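# Unclip the cat litter pouch and set clip aside

## Task

Remove the spring clip from the cat litter pouch and lay it on the table at least one finger's width away from the pouch. The pouch must stay where it stood, upright, turned the same direction and free of dents, and must rest that way without the robot supporting it. Release the clip, pull the grippers away, then end the scene yourself so it gets judged.

## Robot and tools

Robot: two arms, left_arm and right_arm, each with six joints plus a parallel gripper. Joint order, used in every row and every per-joint list: waist, shoulder, elbow, wrist pitch, wrist yaw, wrist roll. Stated ranges (rad): waist -2.618 to 3.054, shoulder 0.000 to 3.142, elbow 0.000 to 3.142, wrist pitch -1.571 to 1.571, wrist yaw -1.571 to 1.571, wrist roll -2.094 to 2.094. Real ends may differ by up to 0.036 rad either way.

Frame: a single world frame. Origin at table-top height, midway between the arms, roughly 5-10 cm behind the near table edge; +x runs out over the table, +z up, left_arm sits on the +y side. The arm names say nothing about which side of an image something appears on. Gripper fingers point along the gripper's +z axis and close along its y axis; the reported hand point lies between the pads, about 1 cm short of the fingertips.

execute_actions(actions): actions is a list (up to 15) of actions run in order; an empty list just returns the state and images. Each action is a table of up to 15 rows, one row per 1/30 s control step; if fewer rows are given, the last one repeats until 15 steps (0.5 s) pass. Each row is one flat list of 14 numbers, each in [-1, 1], covering both arms even if one stays still: left waist, shoulder, elbow, wrist pitch, wrist yaw, wrist roll, left opening, then the same seven for the right arm. The six joint numbers are scaled offsets, not poses: they are measured from the joint angles at the start of that action (not from the previous row); for the first action of a call, from the angles in the latest result. Scale: 1.0 equals 1.202 rad waist, 1.258 shoulder, 1.238 elbow, 2.073 wrist pitch, 2.022 wrist yaw and wrist roll. The opening is absolute: +1 fully open (pad gap 0.094 m), -1 closed. An action that would push a joint more than 0.036 rad beyond its range is rejected for both arms; if the first action fails that check, or any action is malformed, nothing in the call runs. A joint driven to its real end gets a "joint sent to its limit" line.

move(target, speed, blocking): target is one 14-number row laid out as above; its joint entries are scaled offsets from the "Joint positions" of the most recent result that showed them, and its openings are absolute and sent immediately. All joints travel together, finishing at the same fraction, so the hand follows a curve. speed (rad/s, 0.01 to 2, default 0.5) caps the joint with the longest way to go; paths take 0.5 to 10 s and are cut off at 10 s. Moves do not stop for obstacles or the other arm. blocking=false returns after 0.5 s while motion continues; until a result shows it finished, use only wait or stop. The result adds a "move:" line: ending (done, off_target, moving, held, fault), limits=held or limits=none, and each arm's joint farthest from target.

wait(seconds): 0 to 10; arms hold the last command, and a running move continues. stop(): brakes a running move; it needs room, more when fast; fingers keep moving. zoom_image(camera, region): camera is one of cam_head_left, cam_head_right, cam_high, cam_low, cam_left_wrist, cam_right_wrist (all 504x504); region is [x0, y0, x1, y1] in image pixels, top-left origin, at most 504 by 504. finished_scene(scene): pass the current scene's number; irreversible, and reports success. Replying with no tool call also ends things.

Reading results: the state line gives each gripper's end_effector_position (m) and end_effector_quat_wxyz in the world frame; it can be off, more at long reach. Joint positions and Joint velocities list each arm's joints (rad, rad/s) then the pad gap (m). Joint targets shows where joints are being driven now. grip_measured is the opening on the command scale, each gripper with its own fixed error of up to about 1 mm. Step readings list joint angles at some steps; HELD plus an arm label means part of that arm's row was held back. "joint command not followed" means the clearance check altered or blocked joint targets. Joint torques are raw drive outputs with offsets and noise. MOTOR HOT appears at 75 °C; at 90 °C that arm halts for 10 s; at 100 °C it goes limp and drops. FAULT lines report stops.

Motion behaviour: per step, each target stays within a lead of the measured angle (0.202 waist, 0.258 shoulder, 0.238 elbow, 0.573 wrist pitch, 0.522 wrist yaw and roll), and targets are scaled back if the hand would jump over 70 mm. Friction can leave a joint about 0.031 rad short, and tiny commands may do nothing. Unfinished motion may need re-commanding.

Gripping: command an opening roughly 0.03 below grip_measured to hold firmly, less for a lighter hold. Pad force tops out near 50-62 N, lower on thin parts, with a brief spike on first contact.

Avoid: knocking rigid objects off the table; denting, tipping or shifting the pouch; fast contacts or targets set deep past contact; dropping the clip; arms striking or shoving each other; touching the bar under the bases and the plate behind it, whose tops may sit up to about 3 cm above the table. The simulation keeps running while you compose replies, so don't leave an arm pressing or carrying a load longer than needed. Finish open-handed and clear of the pouch and clip.

Each tool is called as name(argument=value, ...) on one line, values as JSON.

## Session

execute_actions(actions=[])

Scene clock: 0.00 s.
left_arm: end_effector_position=(+0.3099, +0.3618, +0.2449) grip_measured=+1.000 end_effector_quat_wxyz=(+0.523, -0.213, +0.824, +0.044) | right_arm: end_effector_position=(+0.3596, -0.0586, +0.3592) grip_measured=+1.000 end_effector_quat_wxyz=(-0.365, +0.849, -0.380, +0.042)
Joint names: [waist, shoulder, elbow, wrist pitch, wrist yaw, wrist roll]
Joint positions: left_arm=[-0.067  0.892  0.768 -0.385 -0.319 -0.331  0.094] | right_arm=[ 0.46   1.882  2.356 -1.401 -0.359 -1.72   0.094]
Joint velocities: left_arm=[-0.002 -0.007  0.012  0.066  0.007 -0.095  0.   ] | right_arm=[-0.007 -0.007 -0.002 -0.007 -0.007  0.007  0.   ]
Joint torques (N m, as the arm reports them, + toward a larger angle): no reading
Motor temperatures (°C, as the motors report them): left_arm=[23 24 25 24 26 24] | right_arm=[27 26 28 26 25 25]
Joint targets: left_arm=[-0.067 0.892 0.768 -0.385 -0.319 -0.331] | right_arm=[0.460 1.882 2.356 -1.401 -0.359 -1.720]

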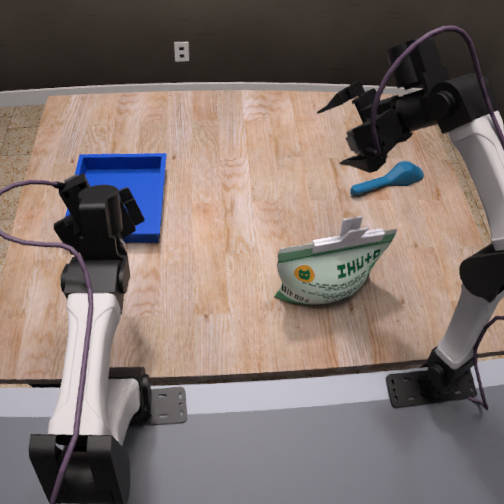

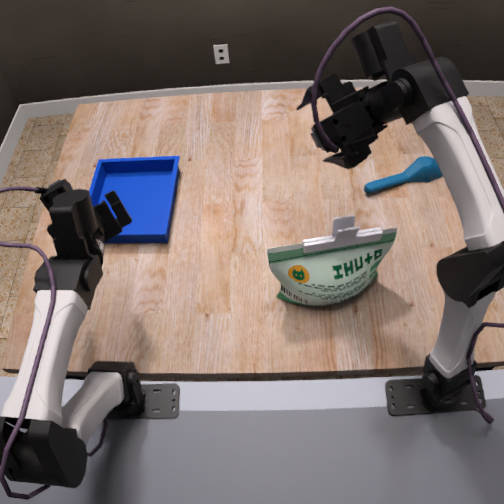

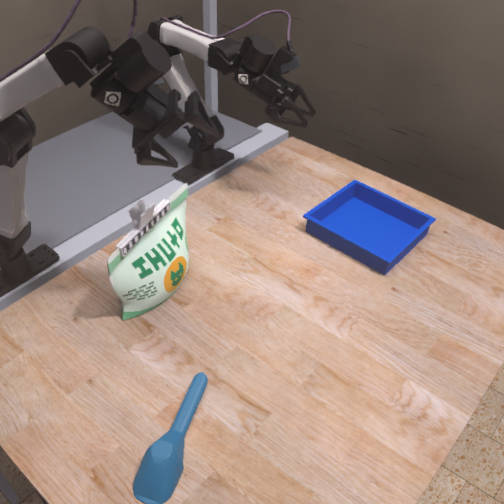

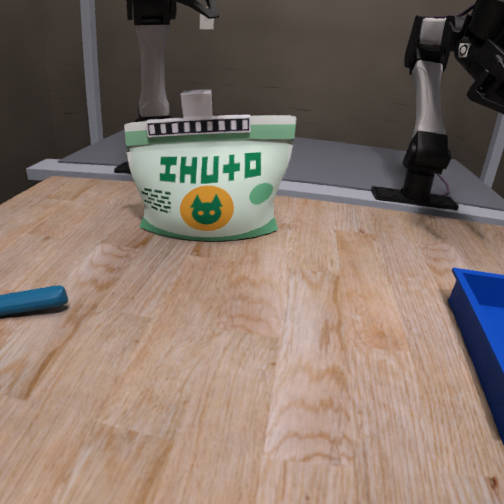

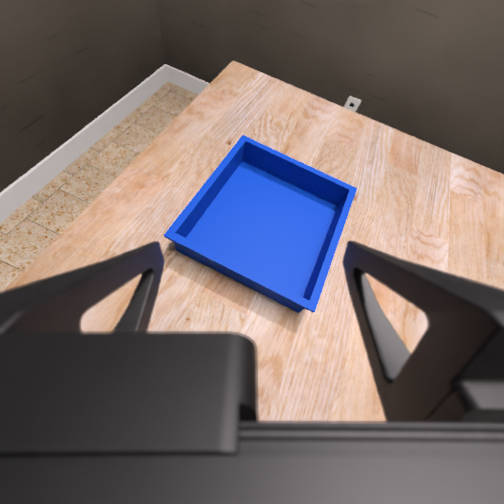

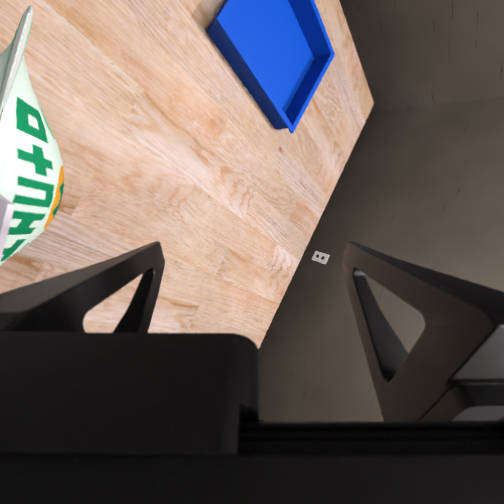

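move(target=[0,0,0,0,0,0,1, 0.1,-0.3,-0.77,-0.03,0.178,0,1], speed=1)

Scene clock: 8.83 s.
left_arm: end_effector_position=(+0.3099, +0.3618, +0.2449) grip_measured=+1.000 end_effector_quat_wxyz=(+0.523, -0.213, +0.824, +0.044) | right_arm: end_effector_position=(+0.2224, -0.1563, +0.1831) grip_measured=+1.000 end_effector_quat_wxyz=(-0.033, +0.911, -0.411, +0.006)
Joint names: [waist, shoulder, elbow, wrist pitch, wrist yaw, wrist roll]
Joint positions: left_arm=[-0.067  0.892  0.768 -0.385 -0.319 -0.331  0.094] | right_arm=[ 0.571  1.515  1.427 -1.442 -0.004 -1.72   0.094]
Joint velocities: left_arm=[ 0.027  0.002 -0.002  0.066 -0.007 -0.022  0.   ] | right_arm=[ 0.002  0.022  0.007 -0.037 -0.007  0.022  0.   ]
Joint torques (N m, as the arm reports them, + toward a larger angle): left_arm=[ 0.08 -2.04  8.79  2.22  0.    0.05] | right_arm=[ 0.19 -7.91  4.59  0.25 -0.07  0.13]
Motor temperatures (°C, as the motors report them): left_arm=[23 24 27 26 26 24] | right_arm=[27 28 29 27 25 25]
Joint targets: left_arm=[-0.067 0.892 0.768 -0.385 -0.319 -0.331] | right_arm=[0.580 1.505 1.402 -1.463 0.001 -1.720]
move: off_target (right_arm); limits=none; left_arm: farthest joint: the waist, 0.000 radians from its target (0.000 radians at the start); right_arm: farthest joint: the elbow, 0.024 radians from its target (0.953 radians at the start)
camera_calibration (this result's frames):
cam_right_wrist: T_world_to_cam=[[0.747052, 0.662351, 0.0566003, -0.0720286], [0.509423, -0.625103, 0.591384, -0.316858], [0.427085, -0.412961, -0.804402, 0.108389], [0, 0, 0, 1]] pos_world=[0.168932, -0.1056, 0.27865]

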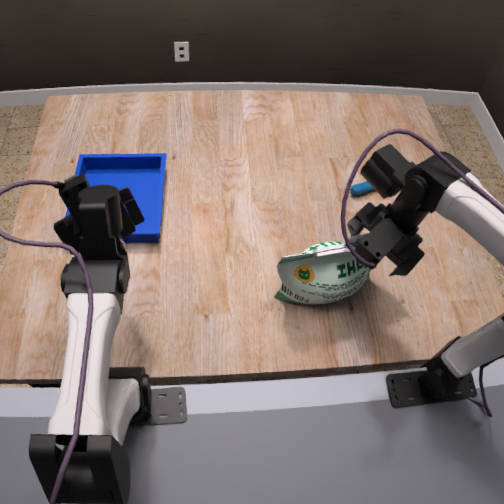

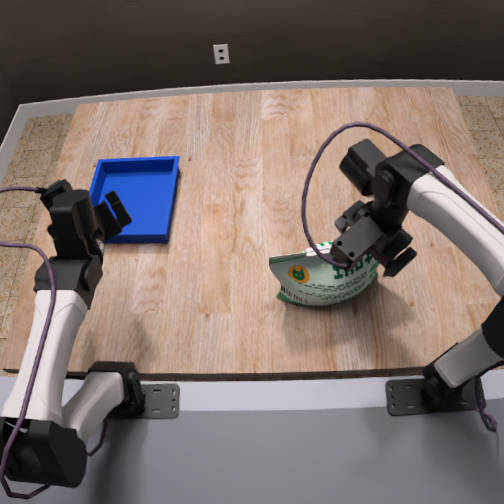

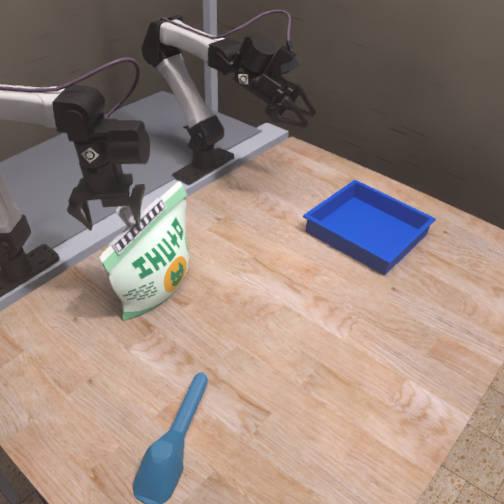

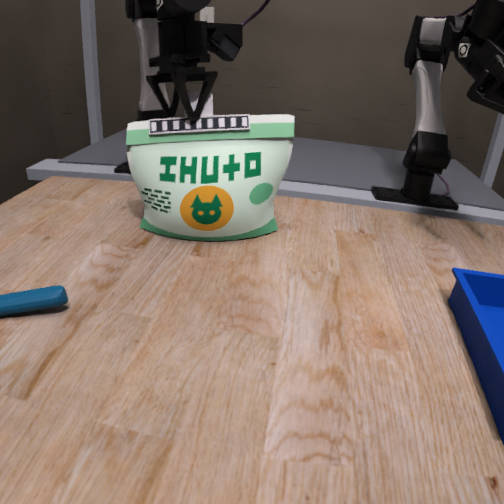

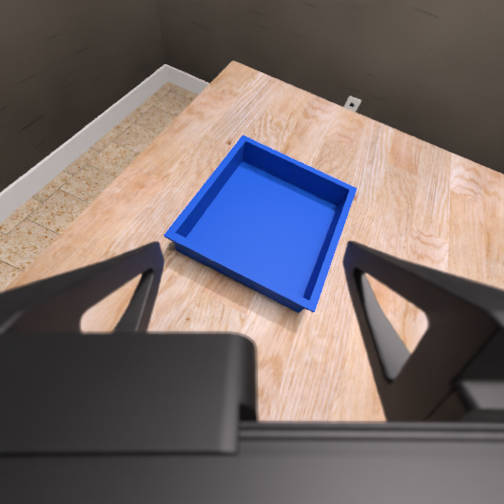

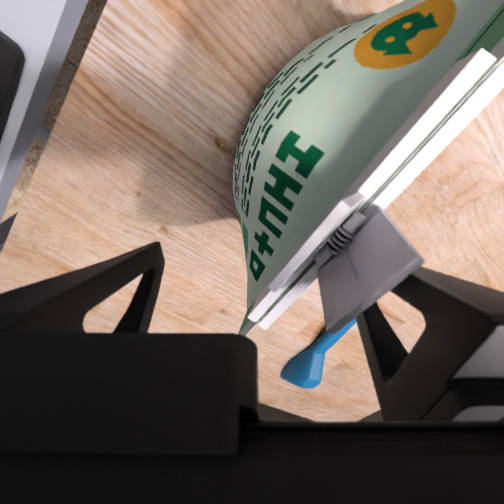

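move(target=[0,0,0,0,0,0,1, 0,0,0.25,-0.05,0,0,1])

move(target=[0,0,0,0,0,0,1, 0.04,0.16,0,0,0,0.34,1])

Scene clock: 15.40 s.
left_arm: end_effector_position=(+0.3099, +0.3618, +0.2449) grip_measured=+1.000 end_effector_quat_wxyz=(+0.523, -0.213, +0.824, +0.044) | right_arm: end_effector_position=(+0.2455, -0.1439, +0.2620) grip_measured=+1.000 end_effector_quat_wxyz=(-0.118, +0.903, -0.409, +0.062)
Joint names: [waist, shoulder, elbow, wrist pitch, wrist yaw, wrist roll]
Joint positions: left_arm=[-0.067  0.892  0.768 -0.385 -0.319 -0.331  0.094] | right_arm=[ 0.571  1.515  1.723 -1.533 -0.002 -1.72   0.094]
Joint velocities: left_arm=[ 0.002  0.007 -0.017 -0.066  0.051  0.081  0.   ] | right_arm=[-0.017 -0.022  0.002 -0.007  0.051 -0.066  0.   ]
Joint torques (N m, as the arm reports them, + toward a larger angle): left_arm=[ 0.09 -2.04  8.78  2.21  0.    0.05] | right_arm=[-0.48 -6.75  7.16  0.73 -0.13  0.15]
Motor temperatures (°C, as the motors report them): left_arm=[23 24 28 27 26 24] | right_arm=[27 29 29 27 25 25]
Joint targets: left_arm=[-0.067 0.892 0.768 -0.385 -0.319 -0.331] | right_arm=[0.571 1.515 1.736 -1.545 -0.004 -1.720]
move: done; limits=none; left_arm: farthest joint: the waist, 0.000 radians from its target (0.000 radians at the start); right_arm: farthest joint: the elbow, 0.013 radians from its target (0.310 radians at the start)
camera_calibration (this result's frames):
cam_right_wrist: T_world_to_cam=[[0.723076, 0.641606, 0.255935, -0.151262], [0.402994, -0.692741, 0.598085, -0.352829], [0.561032, -0.32932, -0.759468, 0.134527], [0, 0, 0, 1]] pos_world=[0.176088, -0.103066, 0.351904]

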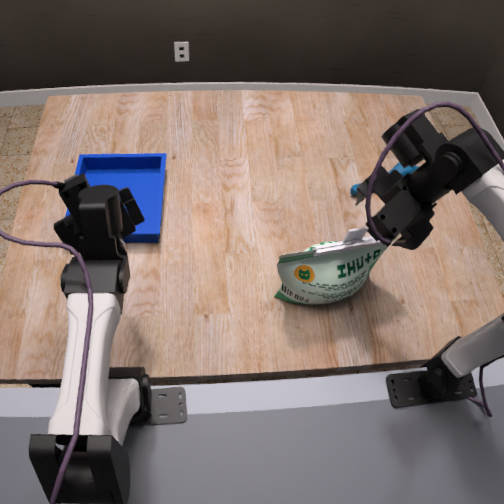

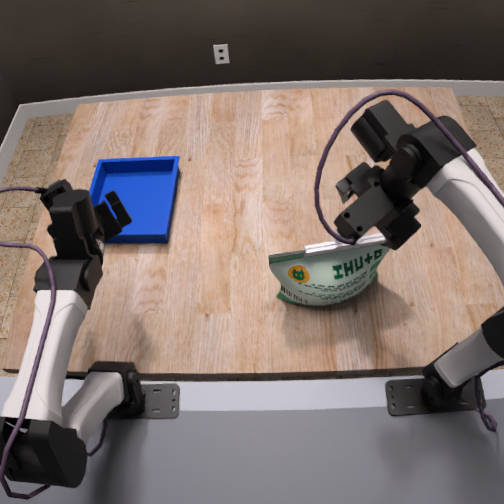

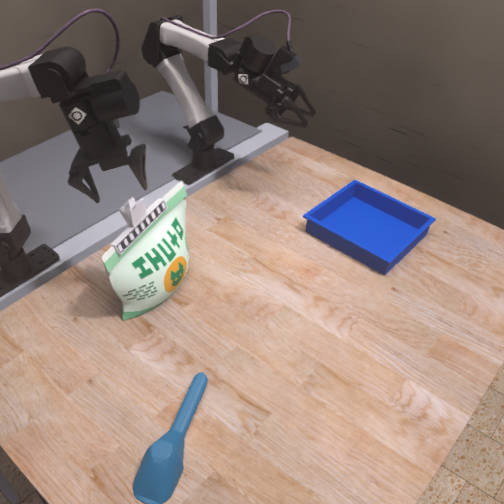

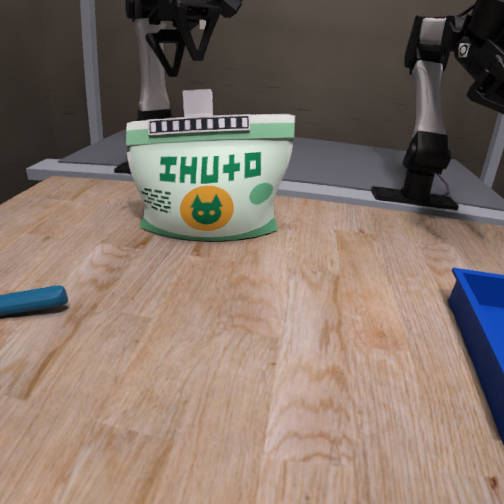

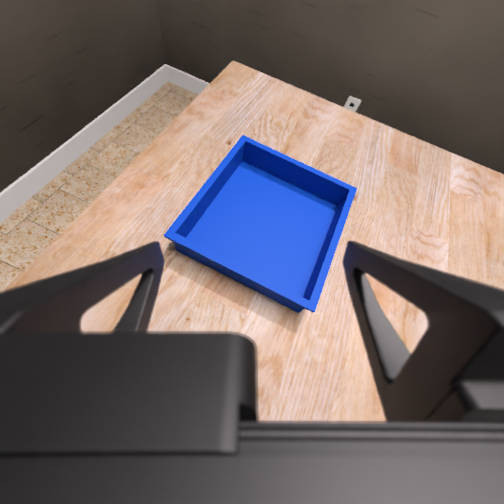

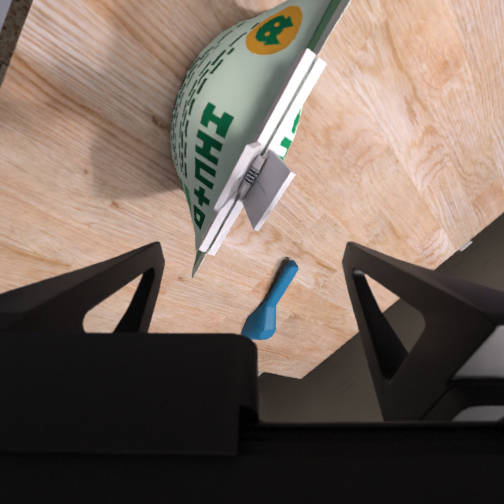

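Scene clock: 17.57 s.
left_arm: end_effector_position=(+0.3099, +0.3618, +0.2449) grip_measured=+1.000 end_effector_quat_wxyz=(+0.523, -0.213, +0.824, +0.044) | right_arm: end_effector_position=(+0.2560, -0.1214, +0.2100) grip_measured=+1.000 end_effector_quat_wxyz=(-0.042, +0.734, -0.678, -0.003)
Joint names: [waist, shoulder, elbow, wrist pitch, wrist yaw, wrist roll]
Joint positions: left_arm=[-0.067  0.892  0.768 -0.385 -0.319 -0.331  0.094] | right_arm=[ 0.609  1.7    1.723 -1.533 -0.002 -1.039  0.094]
Joint velocities: left_arm=[ 0.002 -0.012  0.007 -0.007 -0.066  0.007  0.   ] | right_arm=[-0.017  0.002 -0.012  0.007 -0.007  0.007  0.   ]
Joint torques (N m, as the arm reports them, + toward a larger angle): left_arm=[ 0.11 -2.06  8.79  2.21  0.    0.06] | right_arm=[ 0.22 -7.82  6.36  0.54 -0.1   0.22]
Motor temperatures (°C, as the motors report them): left_arm=[23 24 28 28 26 24] | right_arm=[27 29 30 27 25 25]
Joint targets: left_arm=[-0.067 0.892 0.768 -0.385 -0.319 -0.331] | right_arm=[0.619 1.716 1.723 -1.533 -0.002 -1.033]
move: done; limits=none; left_arm: farthest joint: the waist, 0.000 radians from its target (0.000 radians at the start); right_arm: farthest joint: the shoulder, 0.016 radians from its target (0.202 radians at the start)
camera_calibration (this result's frames):
cam_right_wrist: T_world_to_cam=[[0.995386, 0.0816534, 0.0503928, -0.254484], [0.040091, -0.831072, 0.554718, -0.225231], [0.0871747, -0.550138, -0.830511, 0.20601], [0, 0, 0, 1]] pos_world=[0.244381, -0.0530696, 0.308857]

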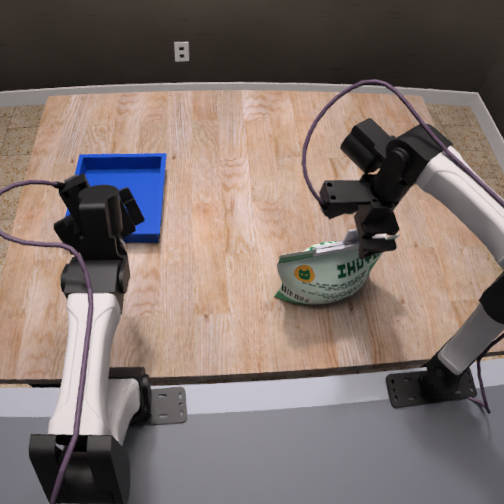

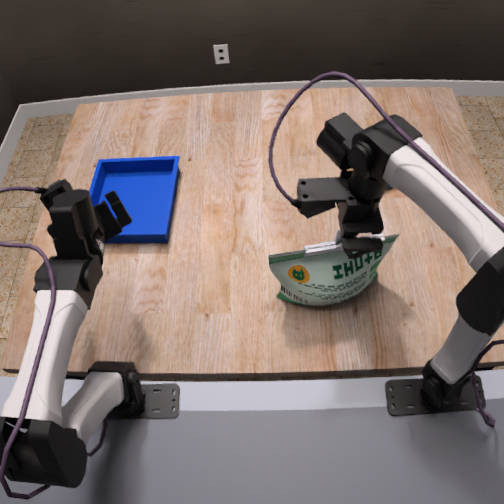

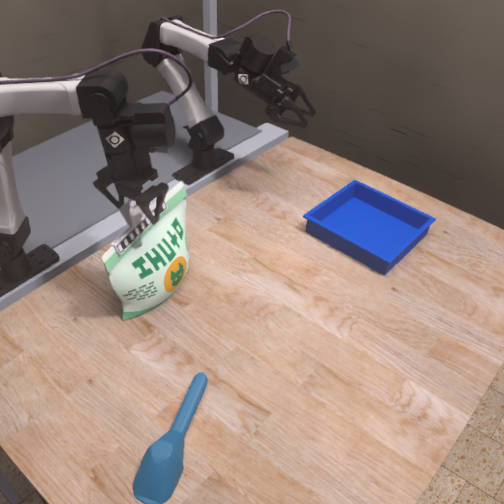

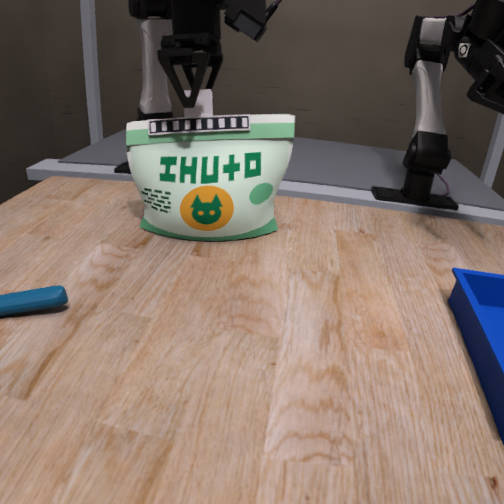

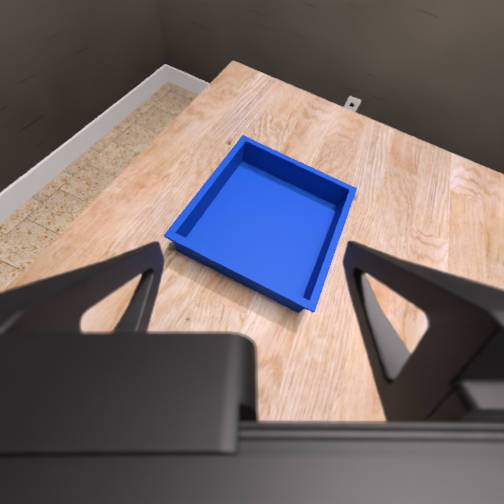

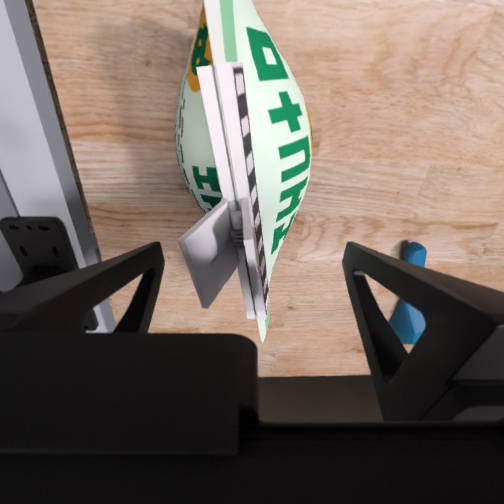

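move(target=[0,0,0,0,0,0,1, 0.05,0,0,0,0,-0.04,1])

move(target=[0,0,0,0,0,0,1, 0,0,0,0,0,0,-1])

move(target=[0,0,0,0,0,0,1, 0,-0.05,0.2,0,0,0,-1], speed=0.3)

Scene clock: 21.93 s.
left_arm: end_effector_position=(+0.3099, +0.3618, +0.2449) grip_measured=+1.000 end_effector_quat_wxyz=(+0.523, -0.213, +0.824, +0.044) | right_arm: end_effector_position=(+0.2463, -0.1084, +0.2104) grip_measured=+1.000 end_effector_quat_wxyz=(-0.043, +0.776, -0.630, -0.001)
Joint names: [waist, shoulder, elbow, wrist pitch, wrist yaw, wrist roll]
Joint positions: left_arm=[-0.067  0.892  0.768 -0.385 -0.319 -0.331  0.094] | right_arm=[ 0.662  1.7    1.723 -1.533 -0.001 -1.114  0.094]
Joint velocities: left_arm=[ 0.007  0.007  0.007 -0.022  0.037  0.037  0.   ] | right_arm=[-0.007 -0.007  0.022  0.037 -0.022 -0.037  0.   ]
Joint torques (N m, as the arm reports them, + toward a larger angle): left_arm=[ 0.1  -2.06  8.78  2.21  0.01  0.05] | right_arm=[ 0.08 -9.12  6.38  0.53 -0.11  0.06]
Motor temperatures (°C, as the motors report them): left_arm=[23 24 28 28 26 24] | right_arm=[27 29 30 27 25 25]
Joint targets: left_arm=[-0.067 0.892 0.768 -0.385 -0.319 -0.331] | right_arm=[0.669 1.700 1.723 -1.533 -0.002 -1.120]
move: done; limits=none; left_arm: farthest joint: the waist, 0.000 radians from its target (0.000 radians at the start); right_arm: farthest joint: the waist, 0.008 radians from its target (0.060 radians at the start)
camera_calibration (this result's frames):
cam_right_wrist: T_world_to_cam=[[0.976705, 0.206986, 0.0566081, -0.229054], [0.140702, -0.816903, 0.559351, -0.238445], [0.162021, -0.538356, -0.826996, 0.196383], [0, 0, 0, 1]] pos_world=[0.225449, -0.0416515, 0.308749]

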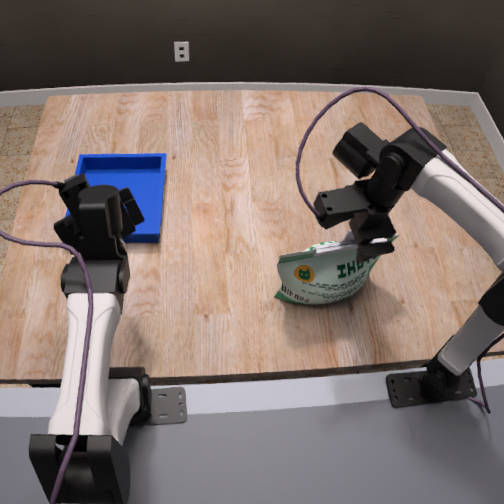

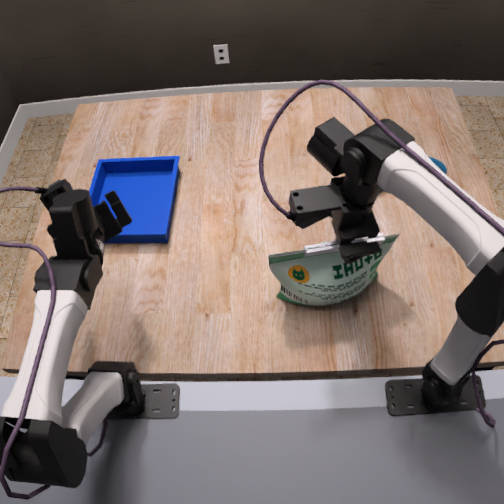

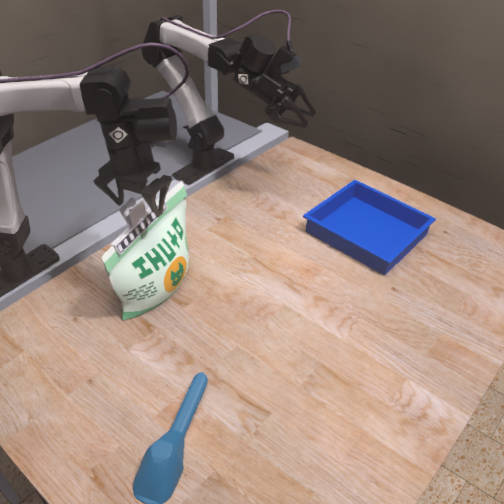

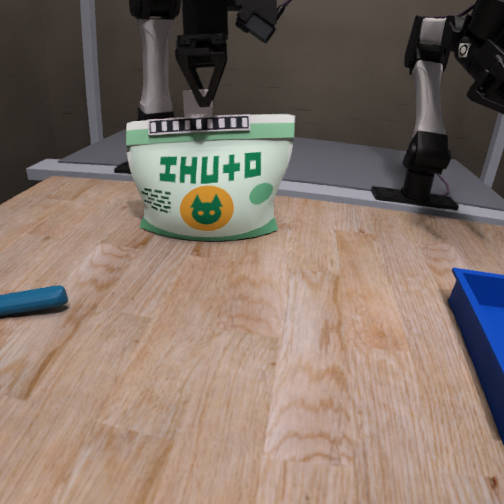

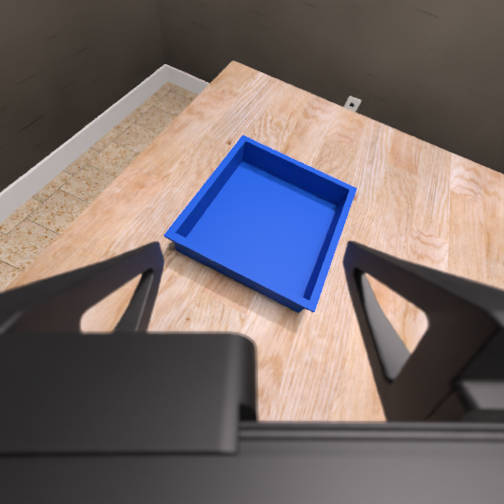

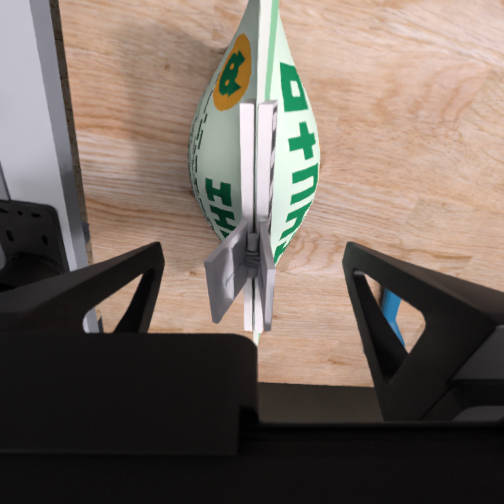

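Scene clock: 22.43 s.
left_arm: end_effector_position=(+0.3099, +0.3618, +0.2449) grip_measured=+1.000 end_effector_quat_wxyz=(+0.523, -0.213, +0.824, +0.044) | right_arm: end_effector_position=(+0.2469, -0.1084, +0.2104) grip_measured=-0.634 end_effector_quat_wxyz=(-0.043, +0.776, -0.630, -0.000)
Joint names: [waist, shoulder, elbow, wrist pitch, wrist yaw, wrist roll]
Joint positions: left_arm=[-0.067  0.892  0.768 -0.385 -0.319 -0.331  0.094] | right_arm=[ 0.662  1.7    1.723 -1.531  0.001 -1.114  0.017]
Joint velocities: left_arm=[-0.007 -0.017  0.007 -0.007 -0.037  0.037  0.   ] | right_arm=[-0.002 -0.022 -0.007  0.037  0.066  0.037 -0.001]
Joint torques (N m, as the arm reports them, + toward a larger angle): left_arm=[ 0.11 -2.04  8.77  2.21  0.01  0.06] | right_arm=[-0.48 -9.15  6.26  0.52 -0.13  0.13]
Motor temperatures (°C, as the motors report them): left_arm=[23 24 28 28 26 24] | right_arm=[27 29 30 27 25 25]
Joint targets: left_arm=[-0.067 0.892 0.768 -0.385 -0.319 -0.331] | right_arm=[0.662 1.700 1.723 -1.533 -0.001 -1.114]
move: done; limits=none; left_arm: farthest joint: the waist, 0.000 radians from its target (0.000 radians at the start); right_arm: farthest joint: the wrist pitch, 0.002 radians from its target (0.000 radians at the start)
camera_calibration (this result's frames):
cam_right_wrist: T_world_to_cam=[[0.976591, 0.206812, 0.0591502, -0.230145], [0.139045, -0.816751, 0.559987, -0.238228], [0.164123, -0.538653, -0.826387, 0.195655], [0, 0, 0, 1]] pos_world=[0.22577, -0.041586, 0.308704]

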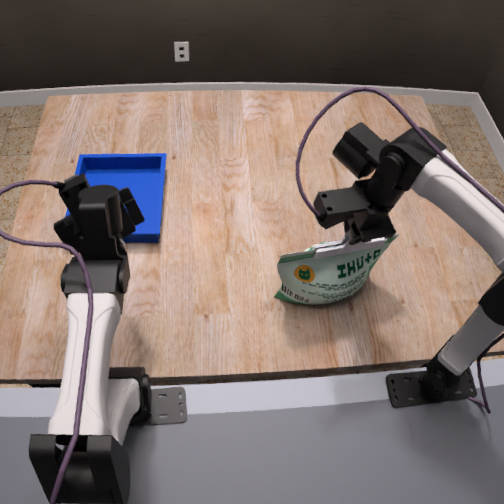

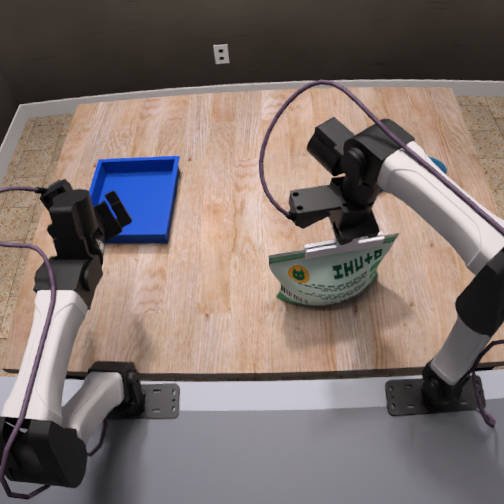

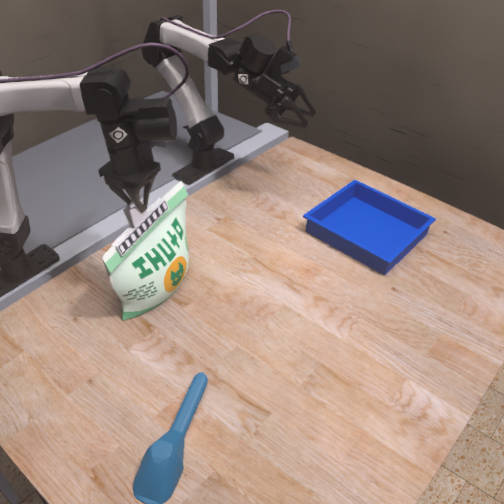

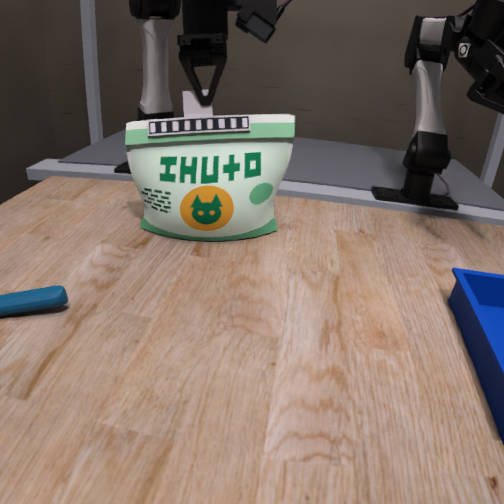

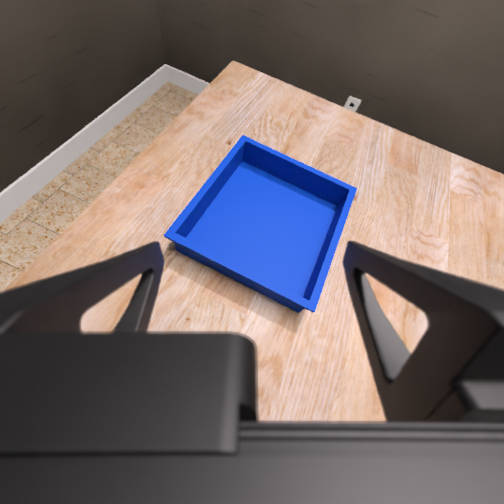

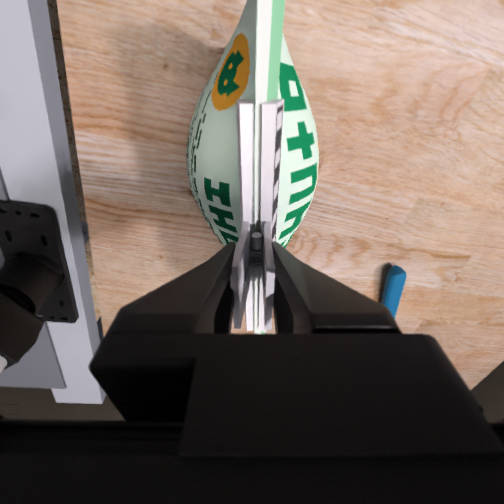

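Scene clock: 23.63 s.
left_arm: end_effector_position=(+0.3099, +0.3618, +0.2449) grip_measured=+1.000 end_effector_quat_wxyz=(+0.523, -0.213, +0.824, +0.044) | right_arm: end_effector_position=(+0.2634, -0.0975, +0.2927) grip_measured=-0.634 end_effector_quat_wxyz=(-0.176, +0.763, -0.621, +0.030)
Joint names: [waist, shoulder, elbow, wrist pitch, wrist yaw, wrist roll]
Joint positions: left_arm=[-0.067  0.892  0.768 -0.385 -0.319 -0.331  0.094] | right_arm=[ 0.662  1.642  1.955 -1.547  0.001 -1.114  0.017]
Joint velocities: left_arm=[-0.022  0.007 -0.022 -0.051 -0.051 -0.022  0.   ] | right_arm=[ 0.007 -0.012  0.012 -0.022  0.051 -0.051  0.   ]
Joint torques (N m, as the arm reports them, + toward a larger angle): left_arm=[ 0.1  -2.06  8.8   2.21  0.    0.06] | right_arm=[-0.5  -8.51  7.23  1.19 -0.1   0.16]
Motor temperatures (°C, as the motors report them): left_arm=[23 24 29 29 26 24] | right_arm=[27 29 30 27 25 25]
Joint targets: left_arm=[-0.067 0.892 0.768 -0.385 -0.319 -0.331] | right_arm=[0.662 1.637 1.971 -1.531 0.001 -1.114]
move: done; limits=none; left_arm: farthest joint: the waist, 0.000 radians from its target (0.000 radians at the start); right_arm: farthest joint: the elbow, 0.016 radians from its target (0.248 radians at the start)
camera_calibration (this result's frames):
cam_right_wrist: T_world_to_cam=[[0.938712, 0.171008, 0.299294, -0.317257], [0.0266129, -0.901627, 0.431694, -0.218818], [0.343674, -0.397271, -0.850919, 0.240478], [0, 0, 0, 1]] pos_world=[0.22099, -0.0475044, 0.394042]

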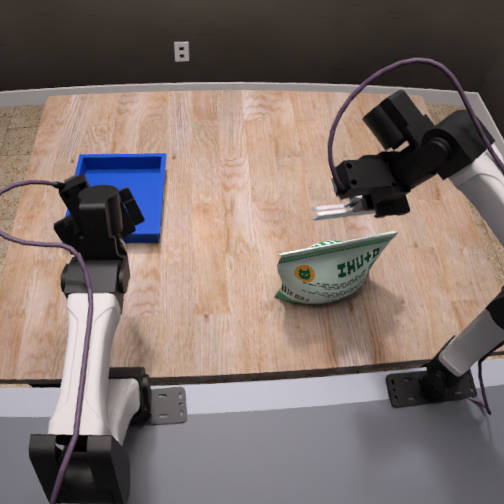

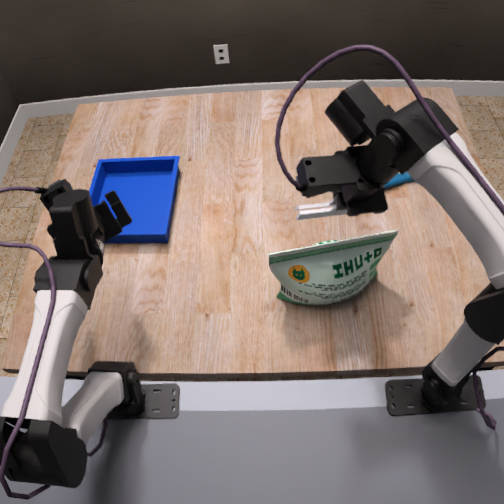

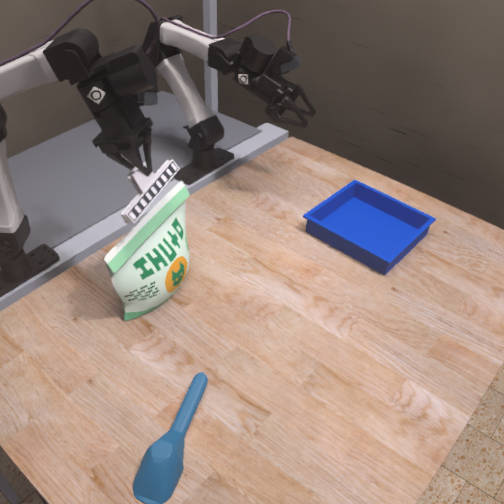

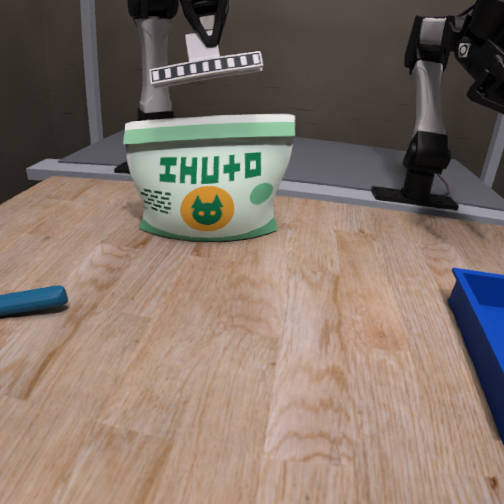

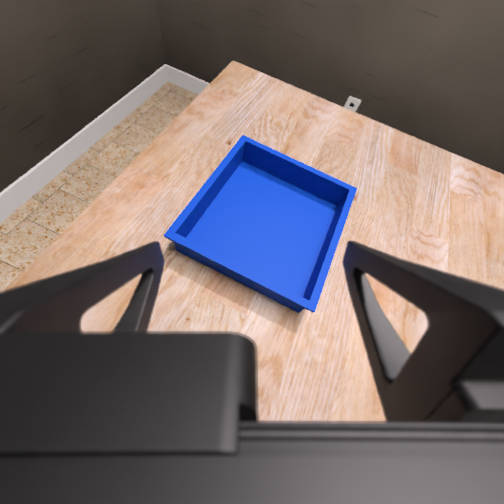

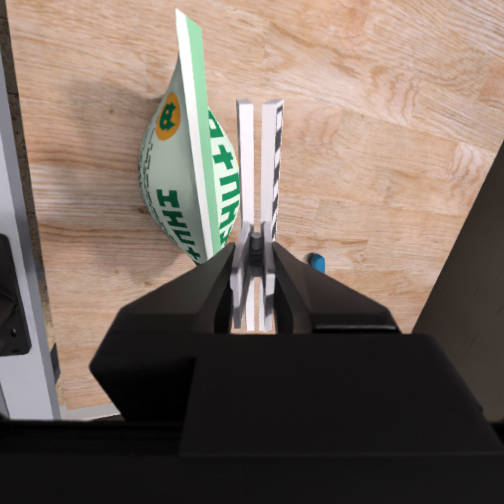

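move(target=[0,0,0,0,0,0,1, -0.7,0,0,0,0,0,-1], speed=1)

move(target=[0,0,0,0,0,0,1, 0,0.2,-0.4,0.2,0,0,-1])

Scene clock: 28.77 s.
left_arm: end_effector_position=(+0.3099, +0.3618, +0.2449) grip_measured=+1.000 end_effector_quat_wxyz=(+0.523, -0.213, +0.824, +0.044) | right_arm: end_effector_position=(+0.3291, -0.3643, +0.2851) grip_measured=-0.635 end_effector_quat_wxyz=(+0.140, -0.442, +0.881, -0.092)
Joint names: [waist, shoulder, elbow, wrist pitch, wrist yaw, wrist roll]
Joint positions: left_arm=[-0.067  0.892  0.768 -0.385 -0.319 -0.331  0.094] | right_arm=[-0.181  1.642  1.955 -1.547  0.008 -1.114  0.017]
Joint velocities: left_arm=[-0.012 -0.017  0.002  0.007 -0.007  0.007  0.   ] | right_arm=[ 0.007 -0.002  0.012 -0.022 -0.066  0.007 -0.   ]
Joint torques (N m, as the arm reports them, + toward a larger angle): left_arm=[ 0.1  -2.05  8.79  2.21  0.01  0.05] | right_arm=[-0.39 -8.14  6.06  1.04 -0.15  0.16]
Motor temperatures (°C, as the motors report them): left_arm=[23 24 29 29 26 24] | right_arm=[27 30 31 27 25 25]
Joint targets: left_arm=[-0.067 0.892 0.768 -0.385 -0.319 -0.331] | right_arm=[-0.180 1.642 1.955 -1.547 0.001 -1.114]
move: done; limits=none; left_arm: farthest joint: the waist, 0.000 radians from its target (0.000 radians at the start); right_arm: farthest joint: the wrist yaw, 0.007 radians from its target (0.000 radians at the start)
camera_calibration (this result's frames):
cam_right_wrist: T_world_to_cam=[[0.757318, -0.590605, 0.278665, -0.542876], [-0.647177, -0.621676, 0.441226, -0.13684], [-0.087351, -0.514494, -0.853033, 0.205232], [0, 0, 0, 1]] pos_world=[0.340497, -0.300104, 0.386728]

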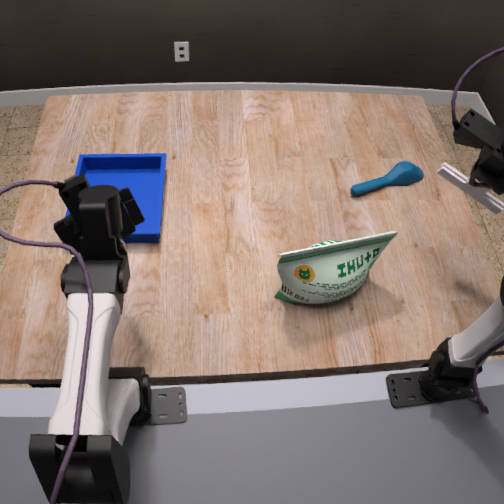

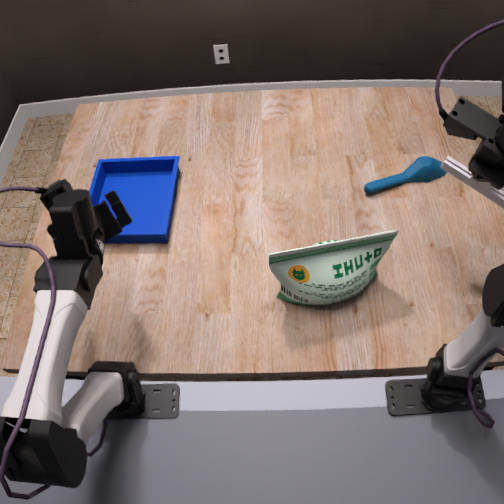

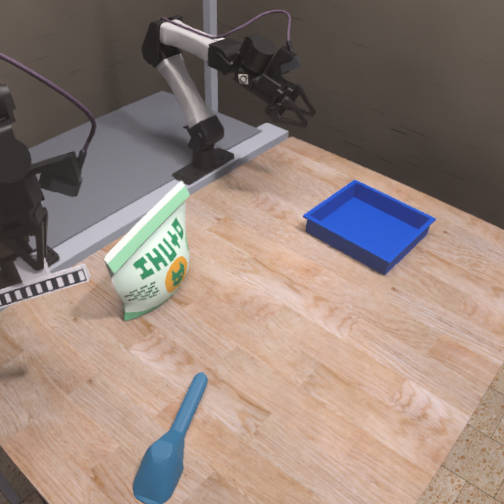

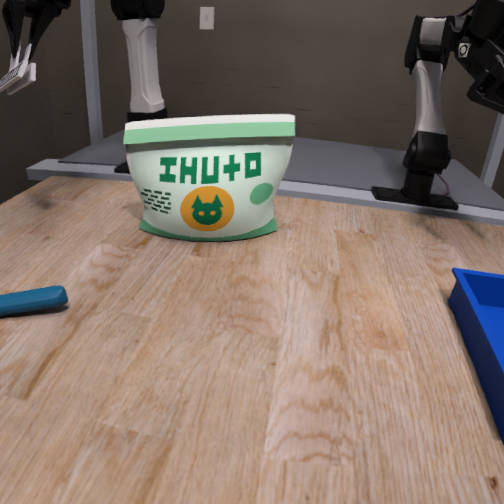

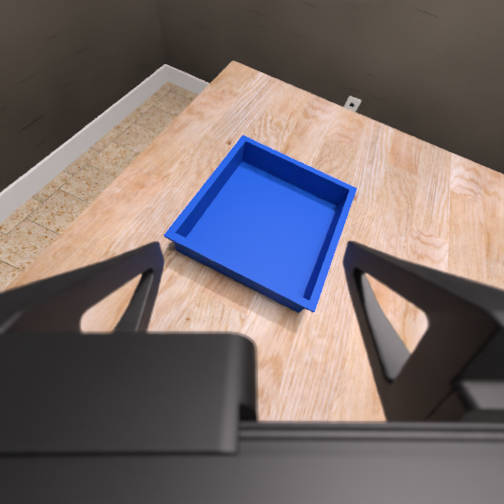

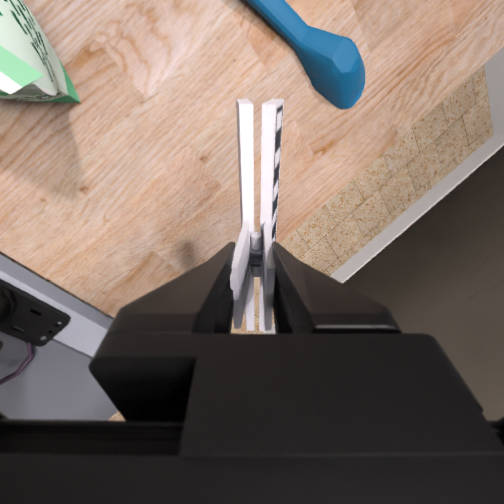

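Scene clock: 30.50 s.
left_arm: end_effector_position=(+0.3099, +0.3618, +0.2449) grip_measured=+1.000 end_effector_quat_wxyz=(+0.523, -0.213, +0.824, +0.044) | right_arm: end_effector_position=(+0.3477, -0.3614, +0.0805) grip_measured=-0.634 end_effector_quat_wxyz=(+0.008, -0.451, +0.892, +0.008)
Joint names: [waist, shoulder, elbow, wrist pitch, wrist yaw, wrist roll]
Joint positions: left_arm=[-0.067  0.892  0.768 -0.385 -0.319 -0.331  0.094] | right_arm=[-0.181  1.893  1.471 -1.146  0.008 -1.114  0.017]
Joint velocities: left_arm=[ 0.002 -0.002 -0.012 -0.066 -0.081  0.022  0.   ] | right_arm=[ 0.012 -0.012  0.007  0.037  0.007 -0.022  0.001]
Joint torques (N m, as the arm reports them, + toward a larger angle): left_arm=[ 0.09 -2.04  8.79  2.21  0.    0.05] | right_arm=[ -0.49 -11.41   5.66   0.52  -0.1    0.13]
Motor temperatures (°C, as the motors report them): left_arm=[23 24 29 29 26 24] | right_arm=[27 30 31 27 25 25]
Joint targets: left_arm=[-0.067 0.892 0.768 -0.385 -0.319 -0.331] | right_arm=[-0.181 1.894 1.460 -1.133 0.008 -1.114]
move: done; limits=none; left_arm: farthest joint: the waist, 0.000 radians from its target (0.000 radians at the start); right_arm: farthest joint: the wrist pitch, 0.014 radians from its target (0.415 radians at the start)
camera_calibration (this result's frames):
cam_right_wrist: T_world_to_cam=[[0.806894, -0.590494, -0.0154405, -0.491706], [-0.470289, -0.658015, 0.588086, -0.119137], [-0.357421, -0.467261, -0.808651, 0.141183], [0, 0, 0, 1]] pos_world=[0.391188, -0.302774, 0.176638]

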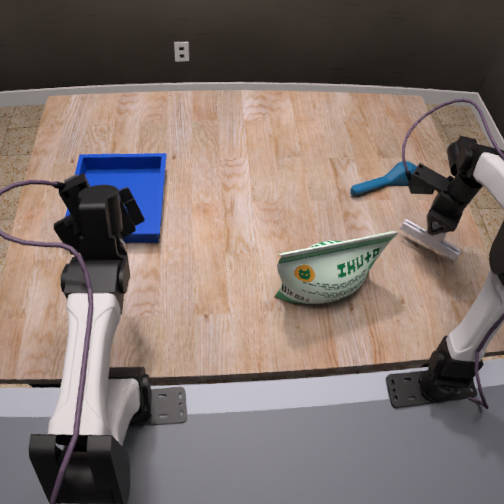

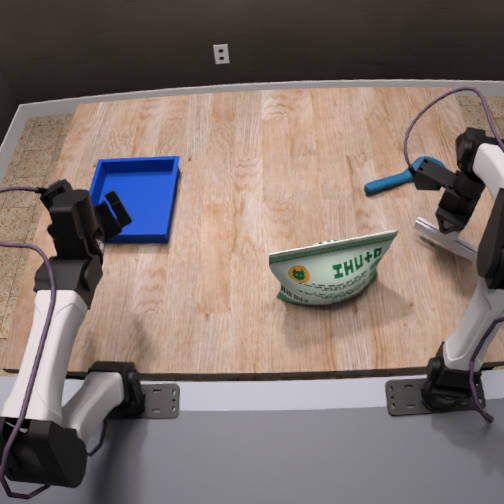

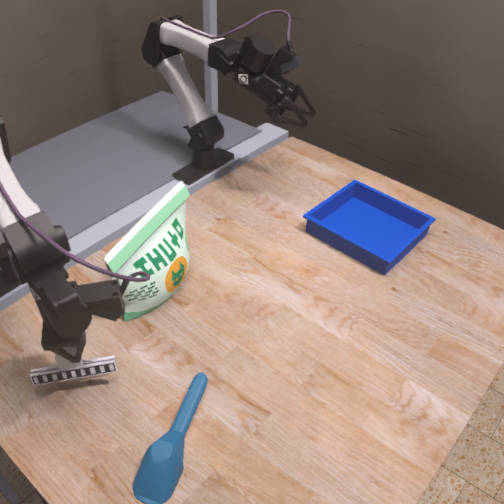

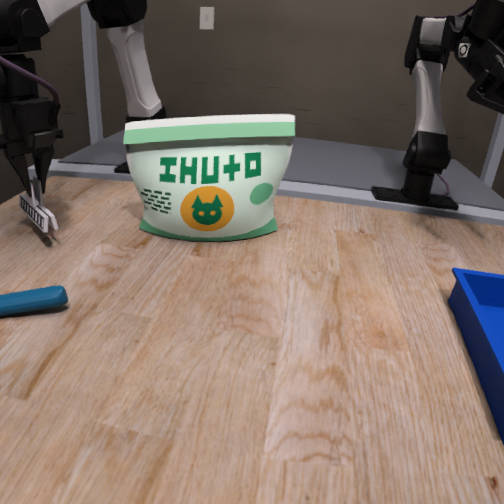

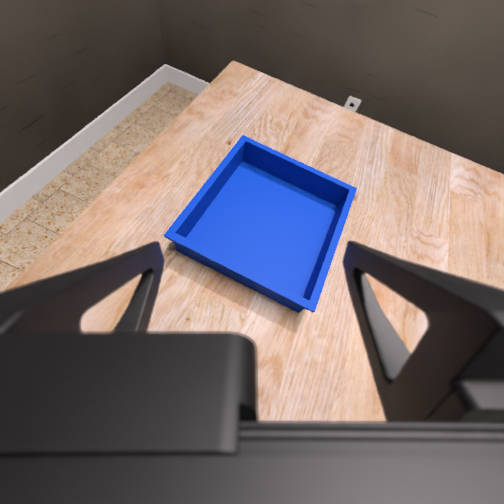

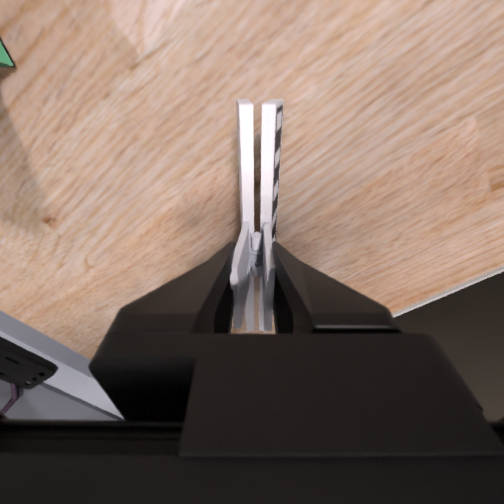

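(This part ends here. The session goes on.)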